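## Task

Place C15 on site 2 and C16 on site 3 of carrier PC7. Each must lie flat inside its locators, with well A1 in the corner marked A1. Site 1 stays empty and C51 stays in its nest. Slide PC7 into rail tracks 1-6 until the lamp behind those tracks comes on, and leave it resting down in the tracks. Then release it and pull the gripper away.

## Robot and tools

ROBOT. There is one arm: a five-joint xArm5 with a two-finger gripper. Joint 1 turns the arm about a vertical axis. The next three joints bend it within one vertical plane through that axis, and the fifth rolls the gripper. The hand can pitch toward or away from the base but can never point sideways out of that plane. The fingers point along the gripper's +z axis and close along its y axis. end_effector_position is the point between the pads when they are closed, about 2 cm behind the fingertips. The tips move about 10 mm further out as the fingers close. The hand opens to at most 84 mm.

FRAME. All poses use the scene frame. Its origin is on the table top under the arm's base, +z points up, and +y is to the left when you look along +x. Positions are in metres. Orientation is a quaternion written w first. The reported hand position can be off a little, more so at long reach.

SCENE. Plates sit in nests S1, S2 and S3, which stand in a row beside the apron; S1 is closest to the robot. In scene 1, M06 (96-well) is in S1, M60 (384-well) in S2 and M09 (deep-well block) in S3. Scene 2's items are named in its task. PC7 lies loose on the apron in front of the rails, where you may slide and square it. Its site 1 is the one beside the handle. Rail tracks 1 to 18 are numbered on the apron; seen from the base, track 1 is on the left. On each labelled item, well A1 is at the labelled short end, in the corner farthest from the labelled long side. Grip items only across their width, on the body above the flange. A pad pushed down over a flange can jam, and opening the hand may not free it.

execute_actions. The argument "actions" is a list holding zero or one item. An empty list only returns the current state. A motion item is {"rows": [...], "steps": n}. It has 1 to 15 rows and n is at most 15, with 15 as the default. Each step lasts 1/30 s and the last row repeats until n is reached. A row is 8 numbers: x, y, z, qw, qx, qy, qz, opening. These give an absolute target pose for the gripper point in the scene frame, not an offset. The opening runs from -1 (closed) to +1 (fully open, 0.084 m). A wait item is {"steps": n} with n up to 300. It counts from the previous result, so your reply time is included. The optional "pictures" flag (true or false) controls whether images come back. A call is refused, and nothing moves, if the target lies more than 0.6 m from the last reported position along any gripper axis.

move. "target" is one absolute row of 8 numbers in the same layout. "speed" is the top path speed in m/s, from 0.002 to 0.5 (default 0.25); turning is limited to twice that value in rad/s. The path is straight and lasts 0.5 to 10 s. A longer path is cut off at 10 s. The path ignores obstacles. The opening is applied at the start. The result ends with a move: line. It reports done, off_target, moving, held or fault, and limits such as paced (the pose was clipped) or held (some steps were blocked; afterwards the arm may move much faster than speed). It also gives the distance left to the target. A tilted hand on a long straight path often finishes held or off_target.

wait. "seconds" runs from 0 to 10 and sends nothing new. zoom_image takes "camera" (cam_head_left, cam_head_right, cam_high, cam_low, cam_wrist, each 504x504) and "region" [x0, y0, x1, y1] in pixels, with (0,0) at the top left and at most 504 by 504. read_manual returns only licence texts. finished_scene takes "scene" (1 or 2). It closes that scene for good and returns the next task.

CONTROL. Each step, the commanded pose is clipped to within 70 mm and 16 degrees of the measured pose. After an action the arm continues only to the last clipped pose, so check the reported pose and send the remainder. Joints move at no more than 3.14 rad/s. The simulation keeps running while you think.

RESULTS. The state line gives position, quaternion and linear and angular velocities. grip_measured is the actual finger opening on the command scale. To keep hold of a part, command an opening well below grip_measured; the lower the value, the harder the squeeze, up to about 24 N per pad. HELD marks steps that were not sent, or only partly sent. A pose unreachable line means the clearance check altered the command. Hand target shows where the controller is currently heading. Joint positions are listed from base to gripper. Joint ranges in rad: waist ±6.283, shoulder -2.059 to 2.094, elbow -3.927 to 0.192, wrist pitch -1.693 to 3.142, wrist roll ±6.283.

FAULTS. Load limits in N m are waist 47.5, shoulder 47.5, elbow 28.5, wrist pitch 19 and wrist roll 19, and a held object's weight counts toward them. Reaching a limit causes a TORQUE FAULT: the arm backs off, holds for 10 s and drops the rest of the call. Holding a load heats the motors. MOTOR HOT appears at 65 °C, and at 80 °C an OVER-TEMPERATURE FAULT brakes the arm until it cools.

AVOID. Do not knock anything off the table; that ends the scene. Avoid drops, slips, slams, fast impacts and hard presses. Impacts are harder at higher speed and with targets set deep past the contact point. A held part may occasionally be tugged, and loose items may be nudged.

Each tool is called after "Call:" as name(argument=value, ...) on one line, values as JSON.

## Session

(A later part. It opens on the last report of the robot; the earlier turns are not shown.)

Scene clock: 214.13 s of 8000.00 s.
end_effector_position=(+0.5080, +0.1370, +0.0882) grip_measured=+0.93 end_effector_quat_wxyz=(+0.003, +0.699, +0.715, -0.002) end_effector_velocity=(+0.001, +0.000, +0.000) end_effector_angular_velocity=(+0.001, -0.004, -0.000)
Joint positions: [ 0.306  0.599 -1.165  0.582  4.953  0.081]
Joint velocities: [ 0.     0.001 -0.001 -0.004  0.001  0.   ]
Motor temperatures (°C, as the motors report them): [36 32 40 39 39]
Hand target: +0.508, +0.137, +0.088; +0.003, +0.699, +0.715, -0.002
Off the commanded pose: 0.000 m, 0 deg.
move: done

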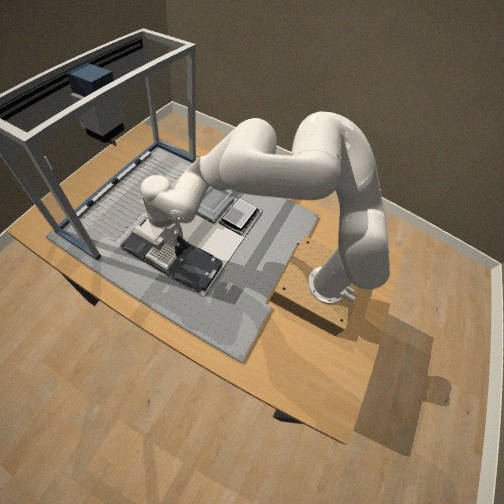

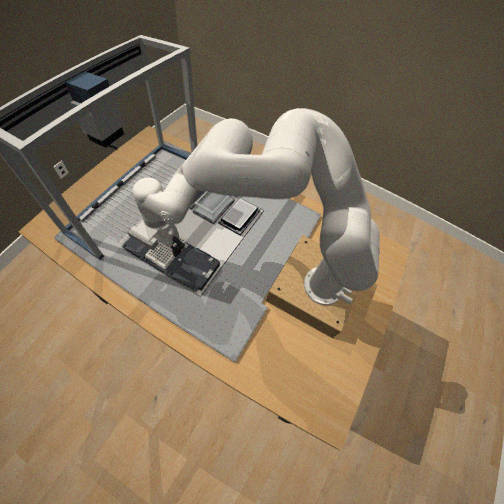

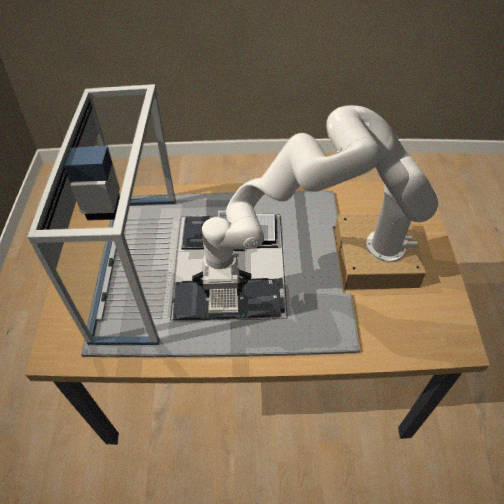

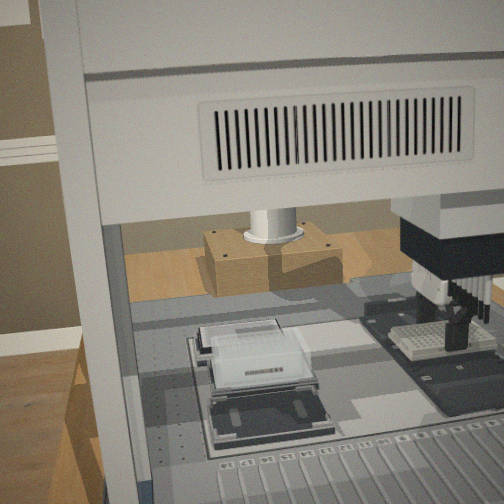

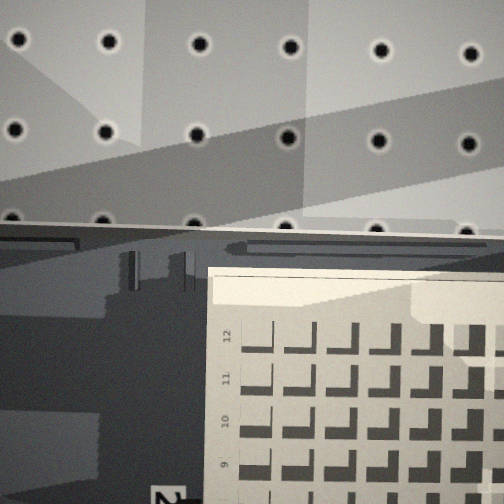

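Call:
move(target=[0.5072,0.1382,0.086,0,0.699,0.715,0,0.6], speed=0.01)

Call:
move(target=[0.5072,0.1382,0.0765,0,0.699,0.715,0,0.6], speed=0.008)

Scene clock: 218.40 s of 8000.00 s.
end_effector_position=(+0.5072, +0.1382, +0.0860) grip_measured=+0.93 end_effector_quat_wxyz=(+0.003, +0.699, +0.715, -0.002) end_effector_velocity=(+0.001, +0.000, +0.000) end_effector_angular_velocity=(+0.001, -0.002, -0.000)
Joint positions: [ 0.309  0.603 -1.164  0.577  4.956  0.081]
Joint velocities: [ 0.     0.    -0.001 -0.002  0.001 -0.   ]
Motor temperatures (°C, as the motors report them): [36 32 40 39 39]
Hand target: +0.507, +0.138, +0.086; +0.003, +0.699, +0.715, -0.002
Off the commanded pose: 0.000 m, 0 deg.
After step 90, 0.57 s passed at rest.
move: done

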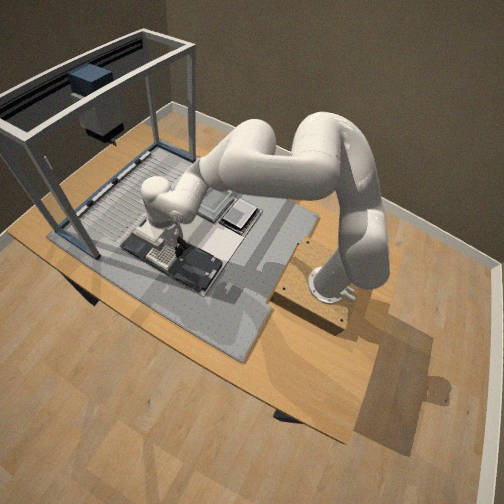

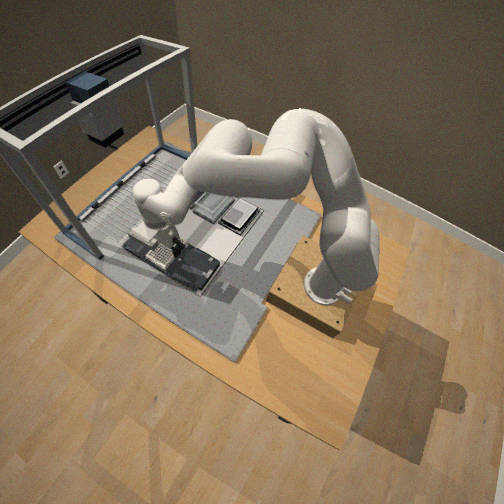

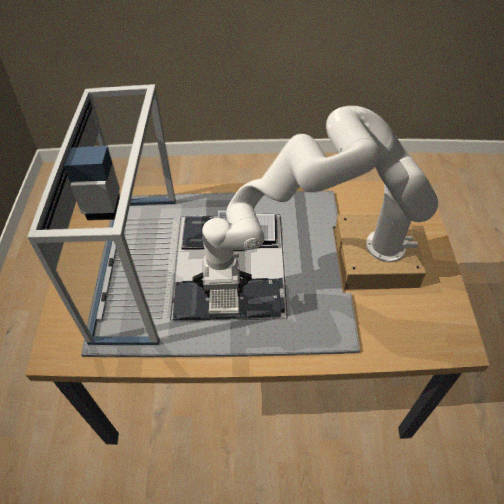

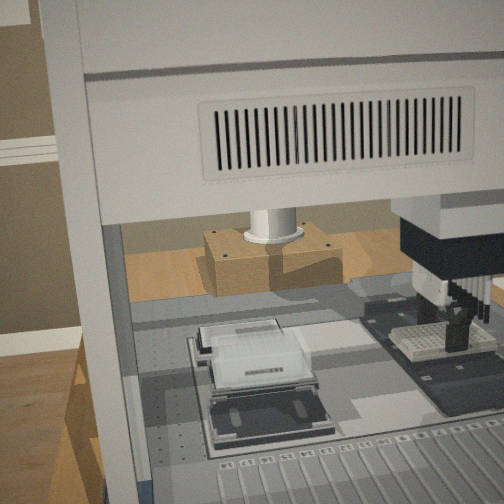

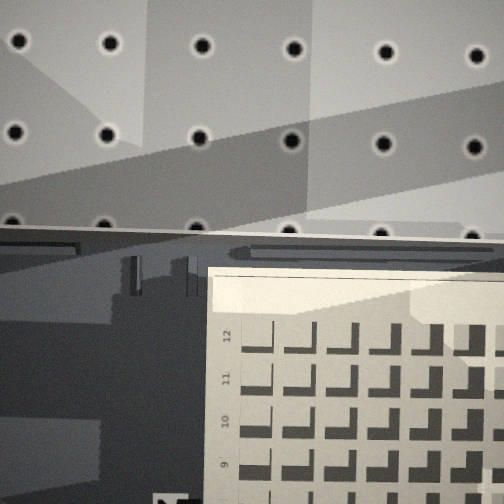

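Scene clock: 219.80 s of 8000.00 s.
end_effector_position=(+0.5074, +0.1383, +0.0768) grip_measured=+0.93 end_effector_quat_wxyz=(+0.003, +0.699, +0.715, -0.002) end_effector_velocity=(+0.000, +0.000, -0.001) end_effector_angular_velocity=(+0.000, -0.001, +0.000)
Joint positions: [ 0.309  0.626 -1.168  0.558  4.956  0.081]
Joint velocities: [ 0.     0.002  0.    -0.003  0.     0.   ]
Motor temperatures (°C, as the motors report them): [36 32 40 39 39]
Hand target: +0.507, +0.138, +0.077; +0.003, +0.699, +0.715, -0.002
Off the commanded pose: 0.000 m, 0 deg.
move: done

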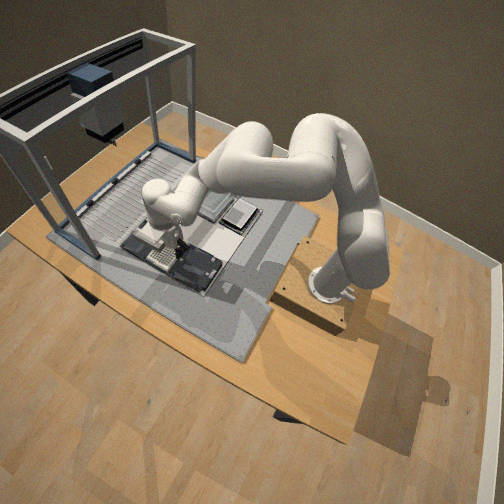

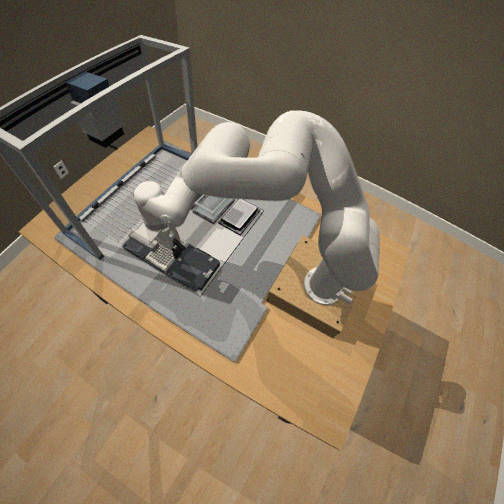

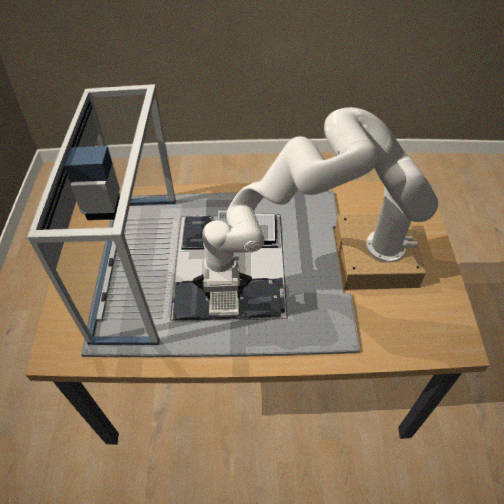

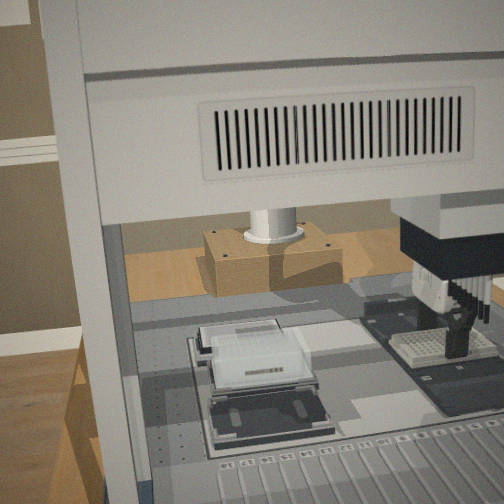

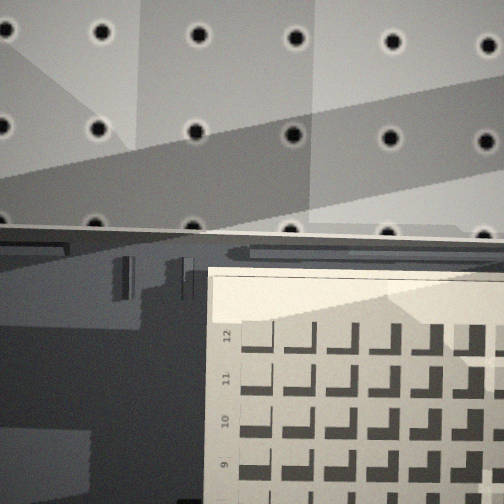

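Call:
move(target=[0.5072,0.1382,0.0735,0,0.699,0.715,0,0.6], speed=0.005)

Call:
move(target=[0.5072,0.1382,0.0745,0,0.699,0.715,0,1], speed=0.005)

Call:
move(target=[0.5072,0.1382,0.16,0,0.699,0.715,0,1], speed=0.05)

Scene clock: 224.10 s of 8000.00 s.
end_effector_position=(+0.5080, +0.1387, +0.0745) grip_measured=+0.93 end_effector_quat_wxyz=(+0.004, +0.699, +0.715, -0.001) end_effector_velocity=(-0.000, -0.000, -0.001) end_effector_angular_velocity=(-0.000, +0.001, -0.001)
Joint positions: [ 0.309  0.633 -1.171  0.551  4.956  0.081]
Joint velocities: [-0.     0.002  0.001 -0.002  0.     0.   ]
Motor temperatures (°C, as the motors report them): [36 32 40 39 39]
Hand target: +0.507, +0.138, +0.074; +0.003, +0.699, +0.715, -0.002
Off the commanded pose: 0.001 m, 0 deg.
After step 90, 0.37 s passed at rest.
move: done

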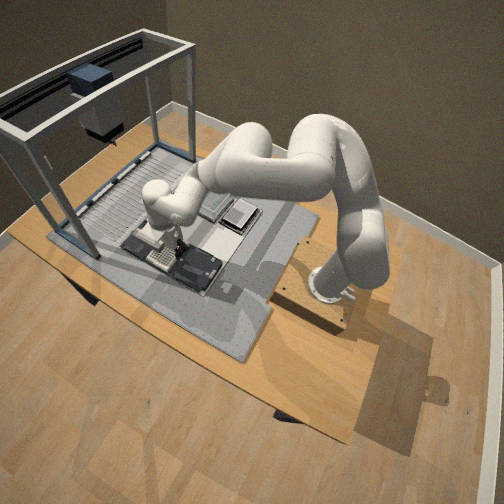

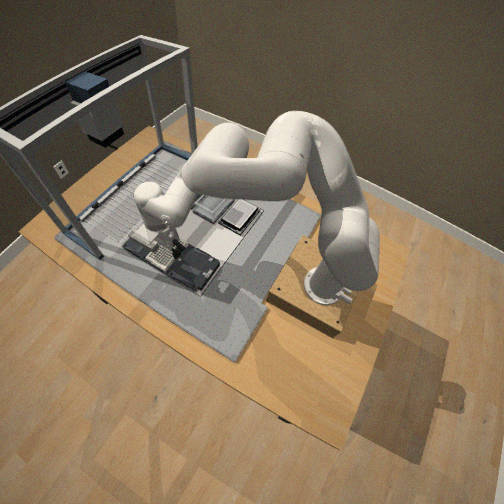

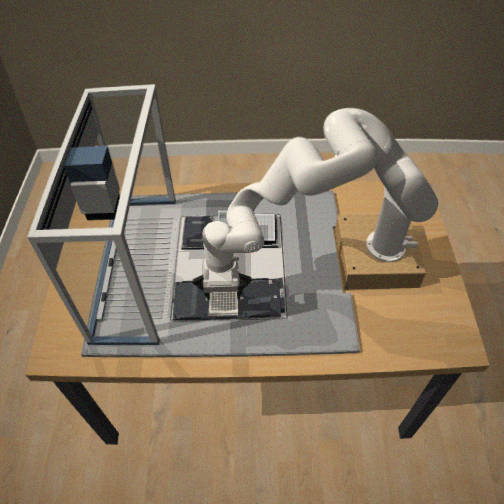

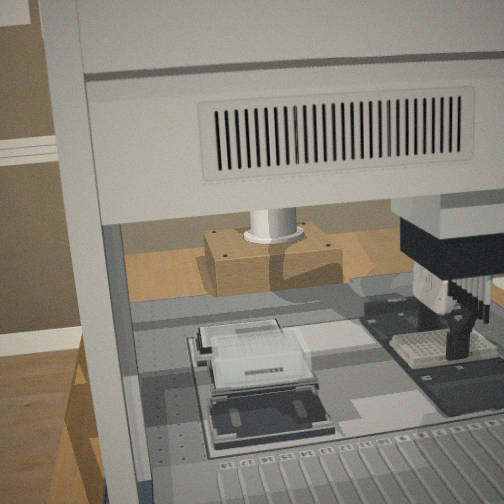

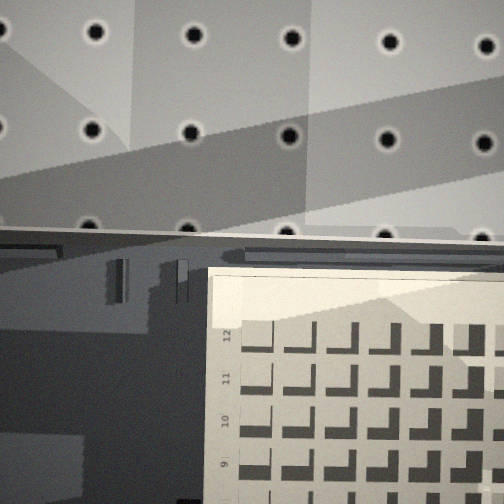

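Scene clock: 225.07 s of 8000.00 s.
end_effector_position=(+0.5072, +0.1382, +0.0745) grip_measured=+1.00 end_effector_quat_wxyz=(+0.003, +0.699, +0.715, -0.002) end_effector_velocity=(+0.001, +0.000, +0.000) end_effector_angular_velocity=(+0.001, -0.002, +0.000)
Joint positions: [ 0.309  0.631 -1.169  0.554  4.956  0.084]
Joint velocities: [ 0.    -0.    -0.001 -0.001 -0.     0.   ]
Motor temperatures (°C, as the motors report them): [36 32 40 39 39]
Hand target: +0.507, +0.138, +0.075; +0.003, +0.699, +0.715, -0.002
Off the commanded pose: 0.000 m, 0 deg.
move: done

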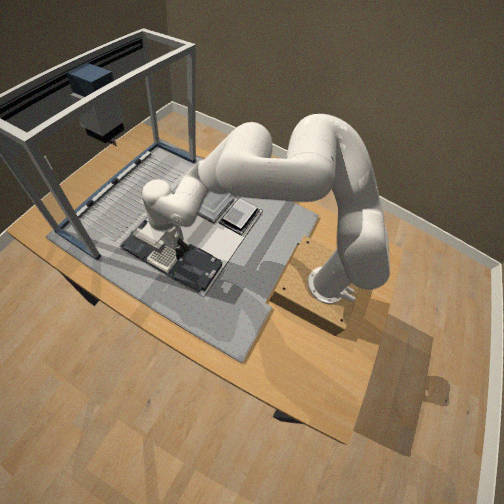

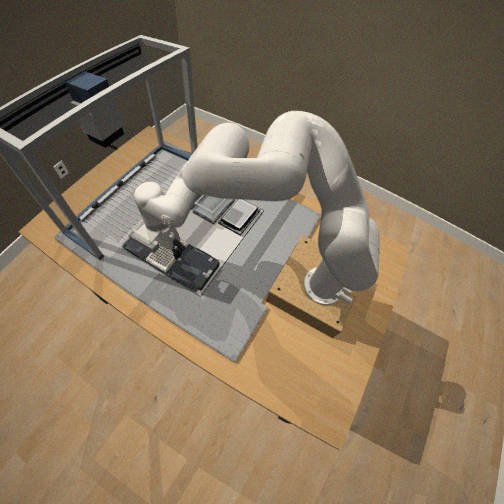

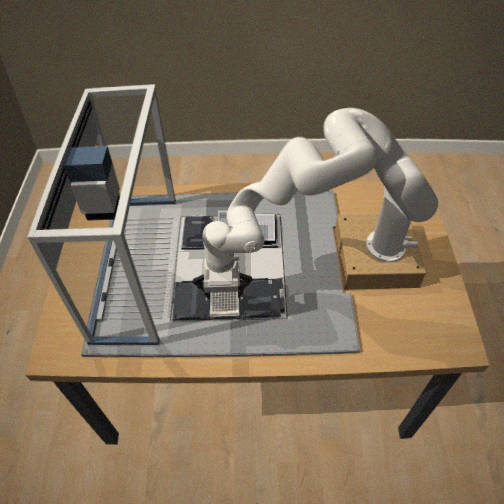

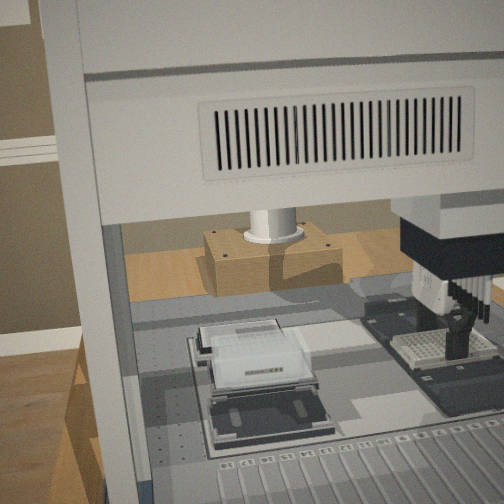

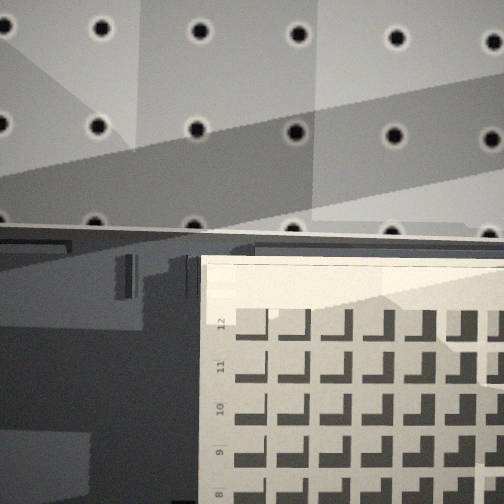

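Scene clock: 227.10 s of 8000.00 s.
end_effector_position=(+0.5071, +0.1382, +0.1597) grip_measured=+1.00 end_effector_quat_wxyz=(+0.003, +0.699, +0.715, -0.002) end_effector_velocity=(-0.002, -0.000, -0.001) end_effector_angular_velocity=(-0.001, +0.005, -0.000)
Joint positions: [ 0.308  0.441 -1.164  0.739  4.955  0.084]
Joint velocities: [ 0.    -0.001  0.002  0.004  0.     0.   ]
Motor temperatures (°C, as the motors report them): [36 32 40 39 39]
Hand target: +0.507, +0.138, +0.160; +0.003, +0.699, +0.715, -0.002
Off the commanded pose: 0.000 m, 0 deg.
move: done

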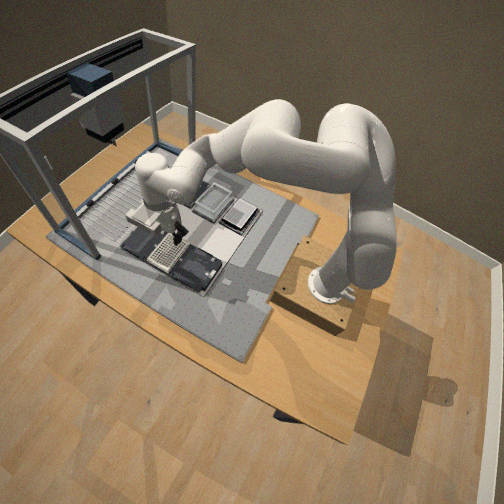

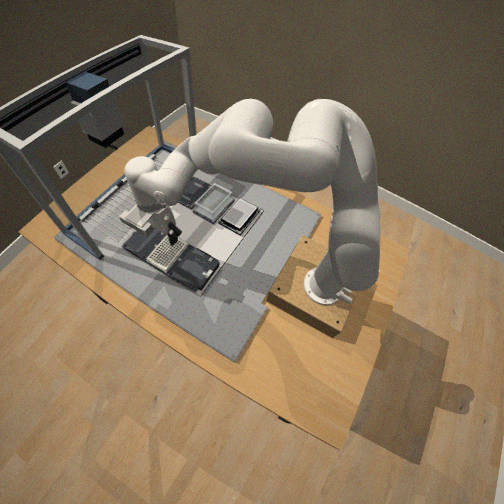

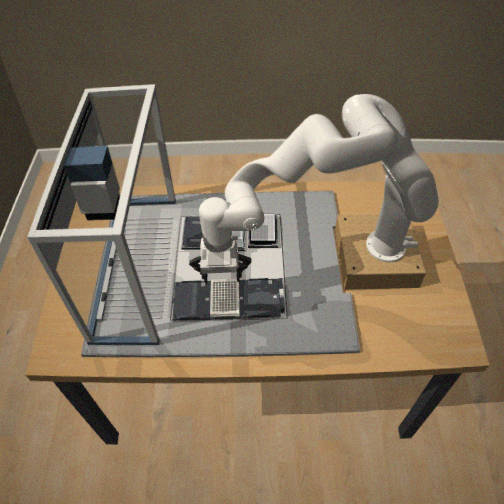

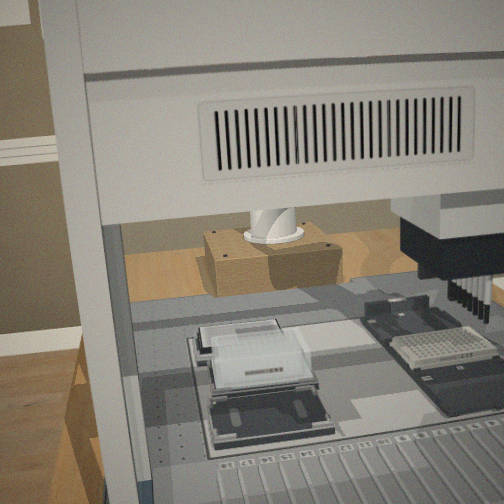

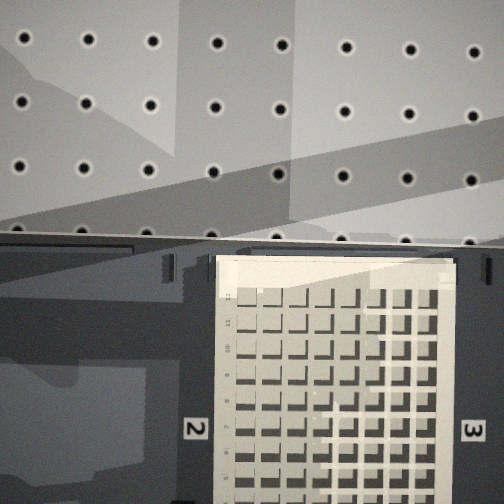

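Call:
zoom_image(camera="cam_wrist", region=[150,220,504,330])

Call:
zoom_image(camera="cam_low", region=[370,290,504,400])

Region (150, 220, 504, 330) of cam_wrist's 504x504 image, scaled by 1.424, with more detail than that image has; it fills the top 157 rows of this view, and the rest is white.

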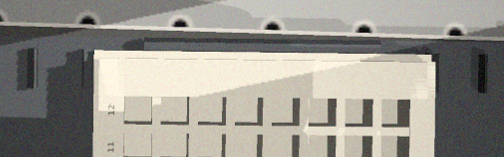

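Region (370, 290, 504, 400) of cam_low's 504x504 image, scaled by 3.761, with more detail than that image has; it fills the top 414 rows of this view, and the rest is white.

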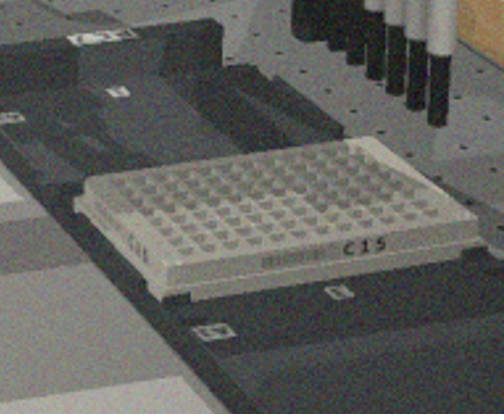

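Call:
move(target=[0.3795,-0.133,0.15,0,0.7071,0.7071,0,1])

Call:
move(target=[0.3795,-0.133,0.10,0,0.7071,0.7071,0,1], speed=0.08)

Scene clock: 235.07 s of 8000.00 s.
end_effector_position=(+0.3792, -0.1320, +0.1501) grip_measured=+1.00 end_effector_quat_wxyz=(-0.001, +0.707, +0.707, +0.001) end_effector_velocity=(-0.001, -0.002, -0.000) end_effector_angular_velocity=(+0.000, +0.001, -0.001)
Joint positions: [-0.292  0.126 -0.663  0.554  4.377  0.084]
Joint velocities: [-0.005 -0.     0.001 -0.    -0.005 -0.   ]
Motor temperatures (°C, as the motors report them): [36 32 40 39 39]
Hand target: +0.379, -0.132, +0.150; -0.001, +0.707, +0.707, +0.001
Off the commanded pose: 0.001 m, 0 deg.
After step 90, 3.27 s passed at rest.
move: done

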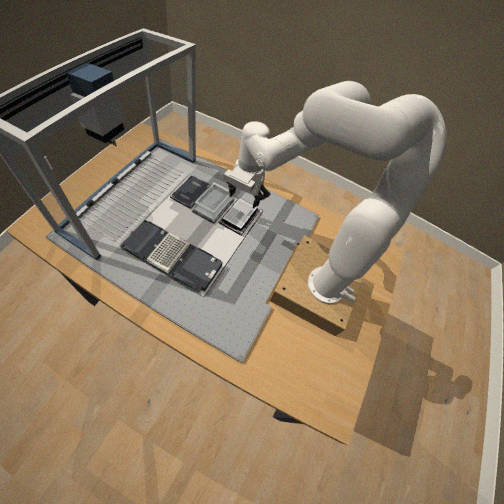

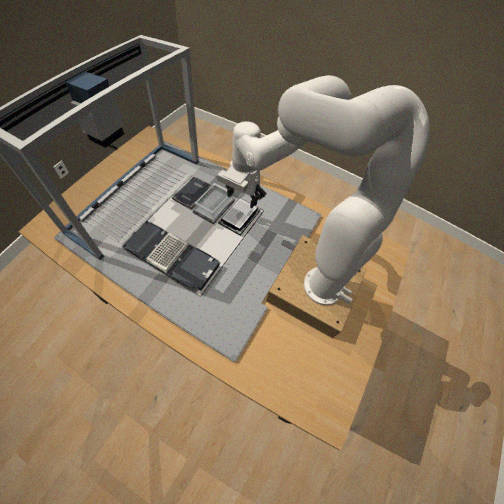

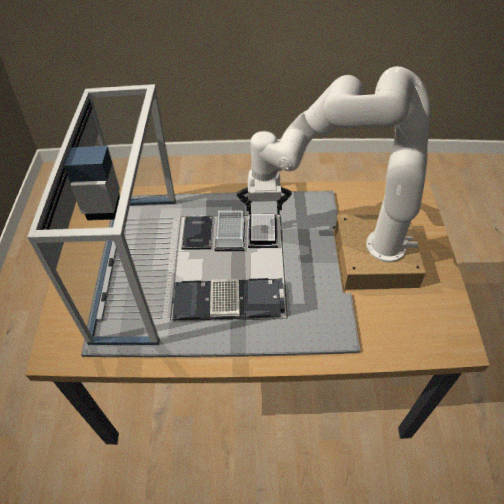

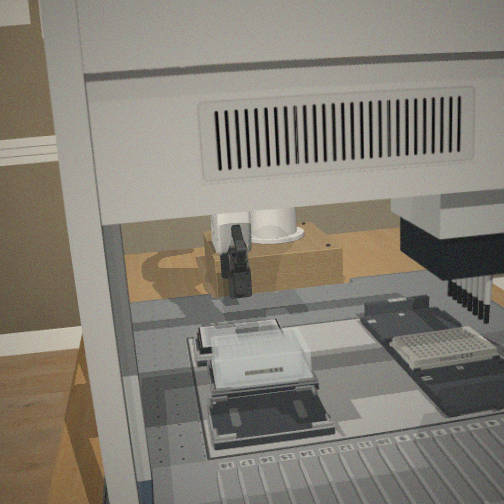

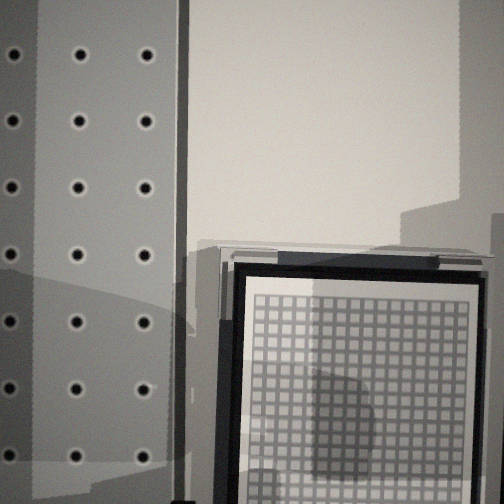

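Scene clock: 236.07 s of 8000.00 s.
end_effector_position=(+0.3797, -0.1331, +0.1003) grip_measured=+1.00 end_effector_quat_wxyz=(-0.000, +0.707, +0.707, +0.002) end_effector_velocity=(-0.001, +0.000, -0.002) end_effector_angular_velocity=(+0.000, +0.001, -0.000)
Joint positions: [-0.295  0.277 -0.664  0.403  4.375  0.084]
Joint velocities: [-0.     0.004  0.001 -0.003  0.    -0.   ]
Motor temperatures (°C, as the motors report them): [36 32 40 39 39]
Hand target: +0.379, -0.133, +0.100; -0.001, +0.707, +0.707, +0.001
Off the commanded pose: 0.000 m, 0 deg.
move: done

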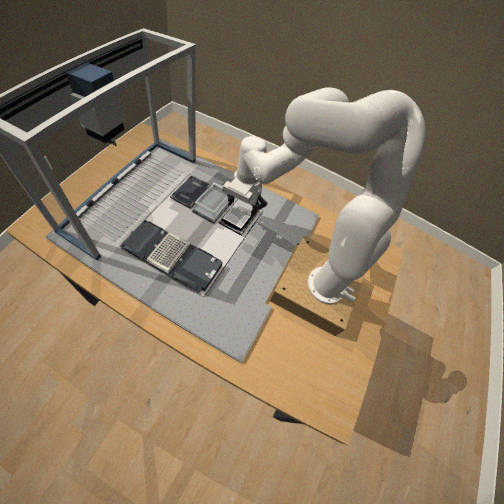

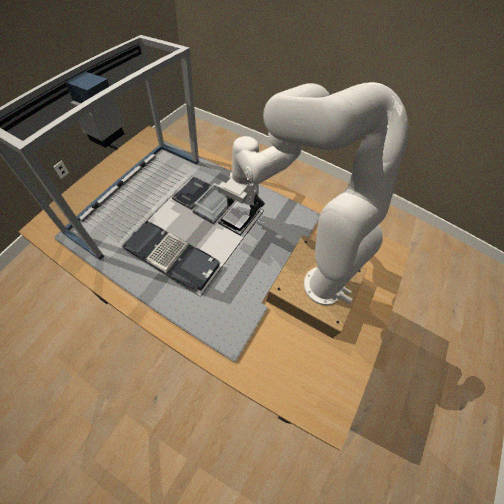

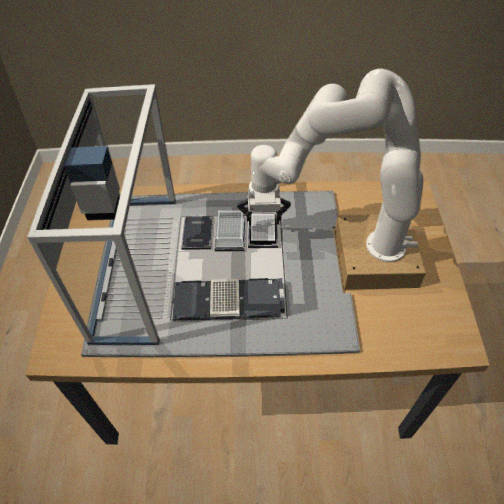

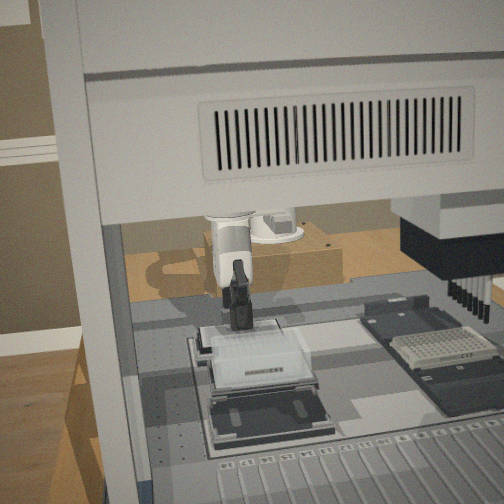

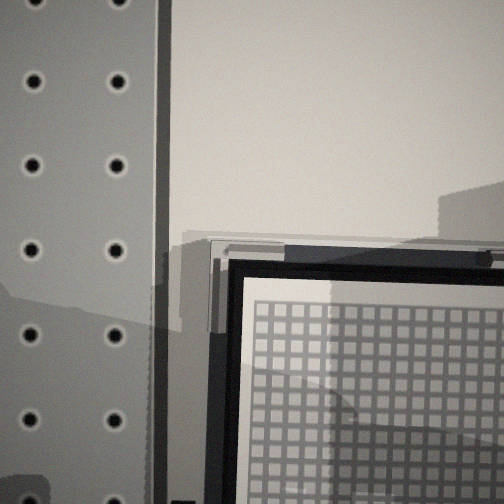

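Call:
move(target=[0.383,-0.133,0.085,0,0.7071,0.7071,0,1], speed=0.02)

Call:
move(target=[0.383,-0.133,0.074,0,0.7071,0.7071,0,1], speed=0.01)

Scene clock: 241.53 s of 8000.00 s.
end_effector_position=(+0.3830, -0.1330, +0.0851) grip_measured=+1.00 end_effector_quat_wxyz=(-0.001, +0.707, +0.707, +0.001) end_effector_velocity=(+0.002, -0.001, -0.000) end_effector_angular_velocity=(-0.001, -0.004, -0.001)
Joint positions: [-0.292  0.334 -0.681  0.365  4.378  0.084]
Joint velocities: [ 0.     0.003 -0.004 -0.004  0.001  0.   ]
Motor temperatures (°C, as the motors report them): [36 32 39 39 39]
Hand target: +0.383, -0.133, +0.085; -0.001, +0.707, +0.707, +0.001
Off the commanded pose: 0.000 m, 0 deg.
After step 90, 1.43 s passed at rest.
move: done

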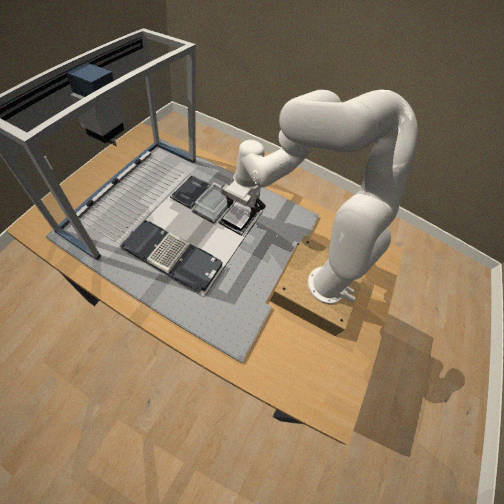

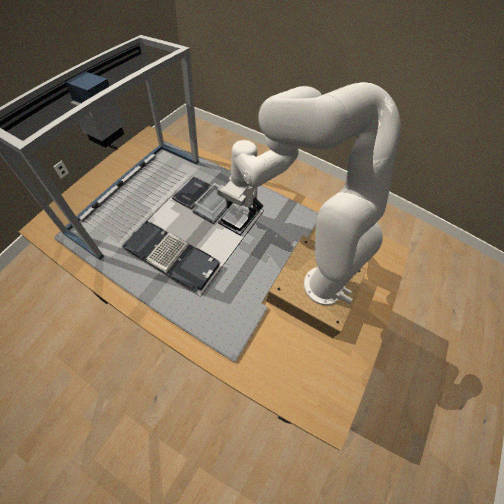

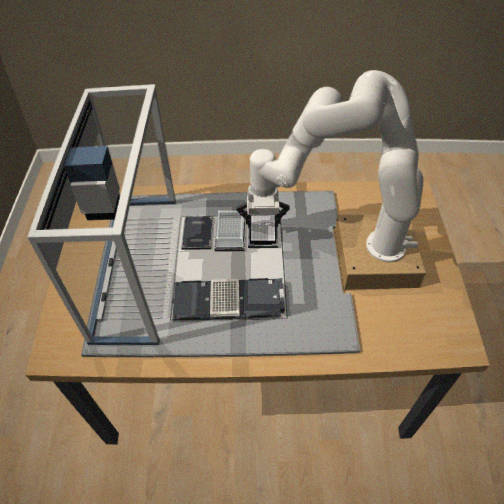

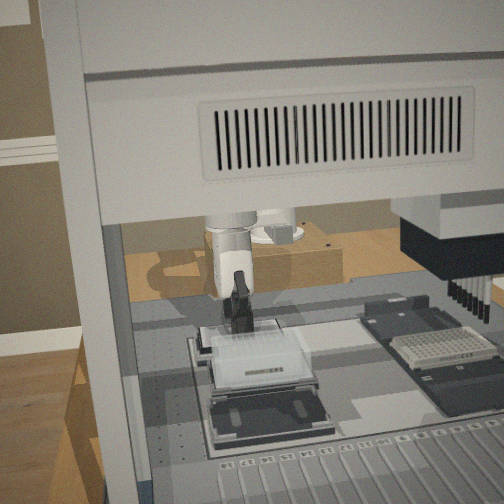

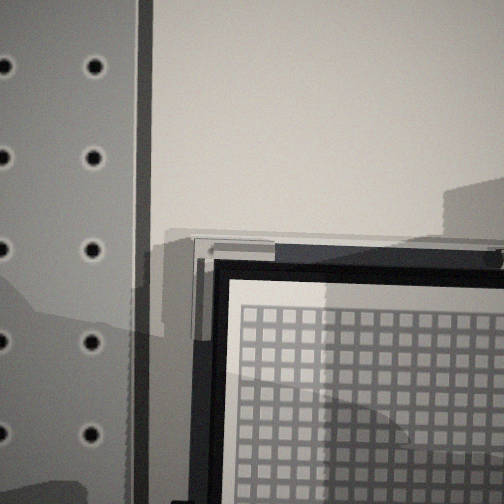

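Scene clock: 242.87 s of 8000.00 s.
end_effector_position=(+0.3830, -0.1330, +0.0741) grip_measured=+1.00 end_effector_quat_wxyz=(-0.001, +0.707, +0.707, +0.001) end_effector_velocity=(+0.001, -0.000, -0.000) end_effector_angular_velocity=(-0.001, -0.002, -0.000)
Joint positions: [-0.292  0.37  -0.687  0.334  4.378  0.084]
Joint velocities: [ 0.     0.003 -0.002 -0.003  0.    -0.   ]
Motor temperatures (°C, as the motors report them): [36 32 39 39 39]
Hand target: +0.383, -0.133, +0.074; -0.001, +0.707, +0.707, +0.001
Off the commanded pose: 0.000 m, 0 deg.
move: done

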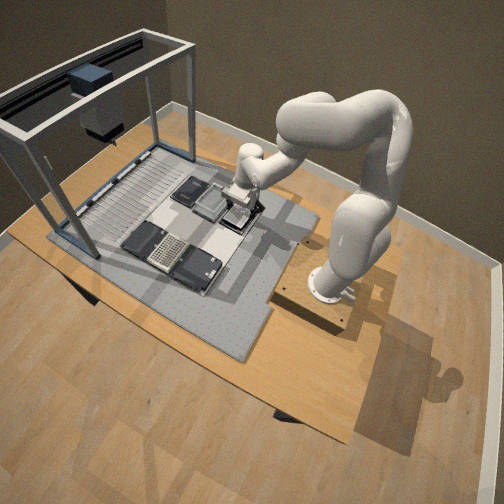

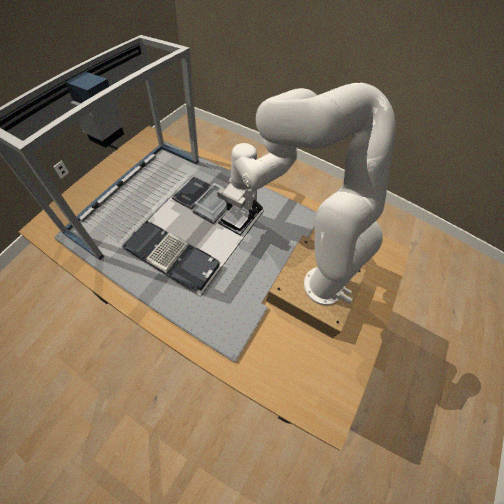

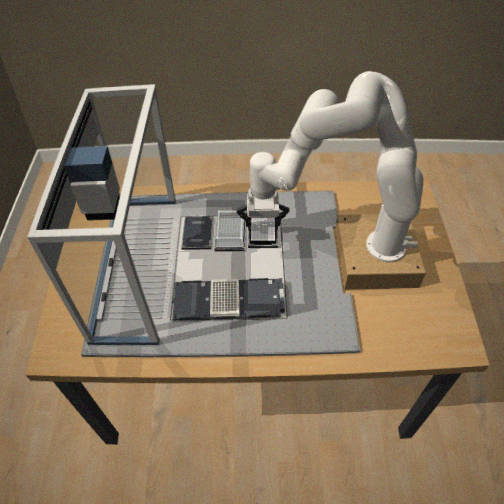

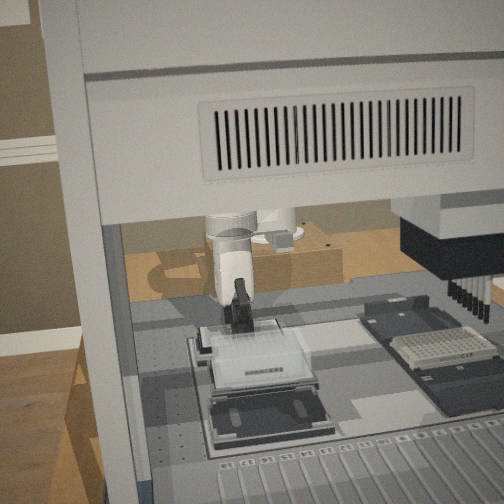

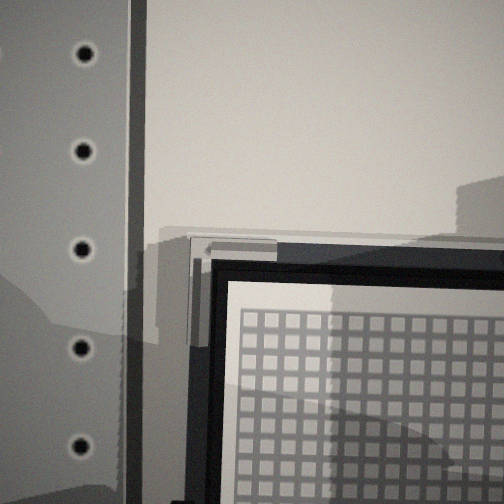

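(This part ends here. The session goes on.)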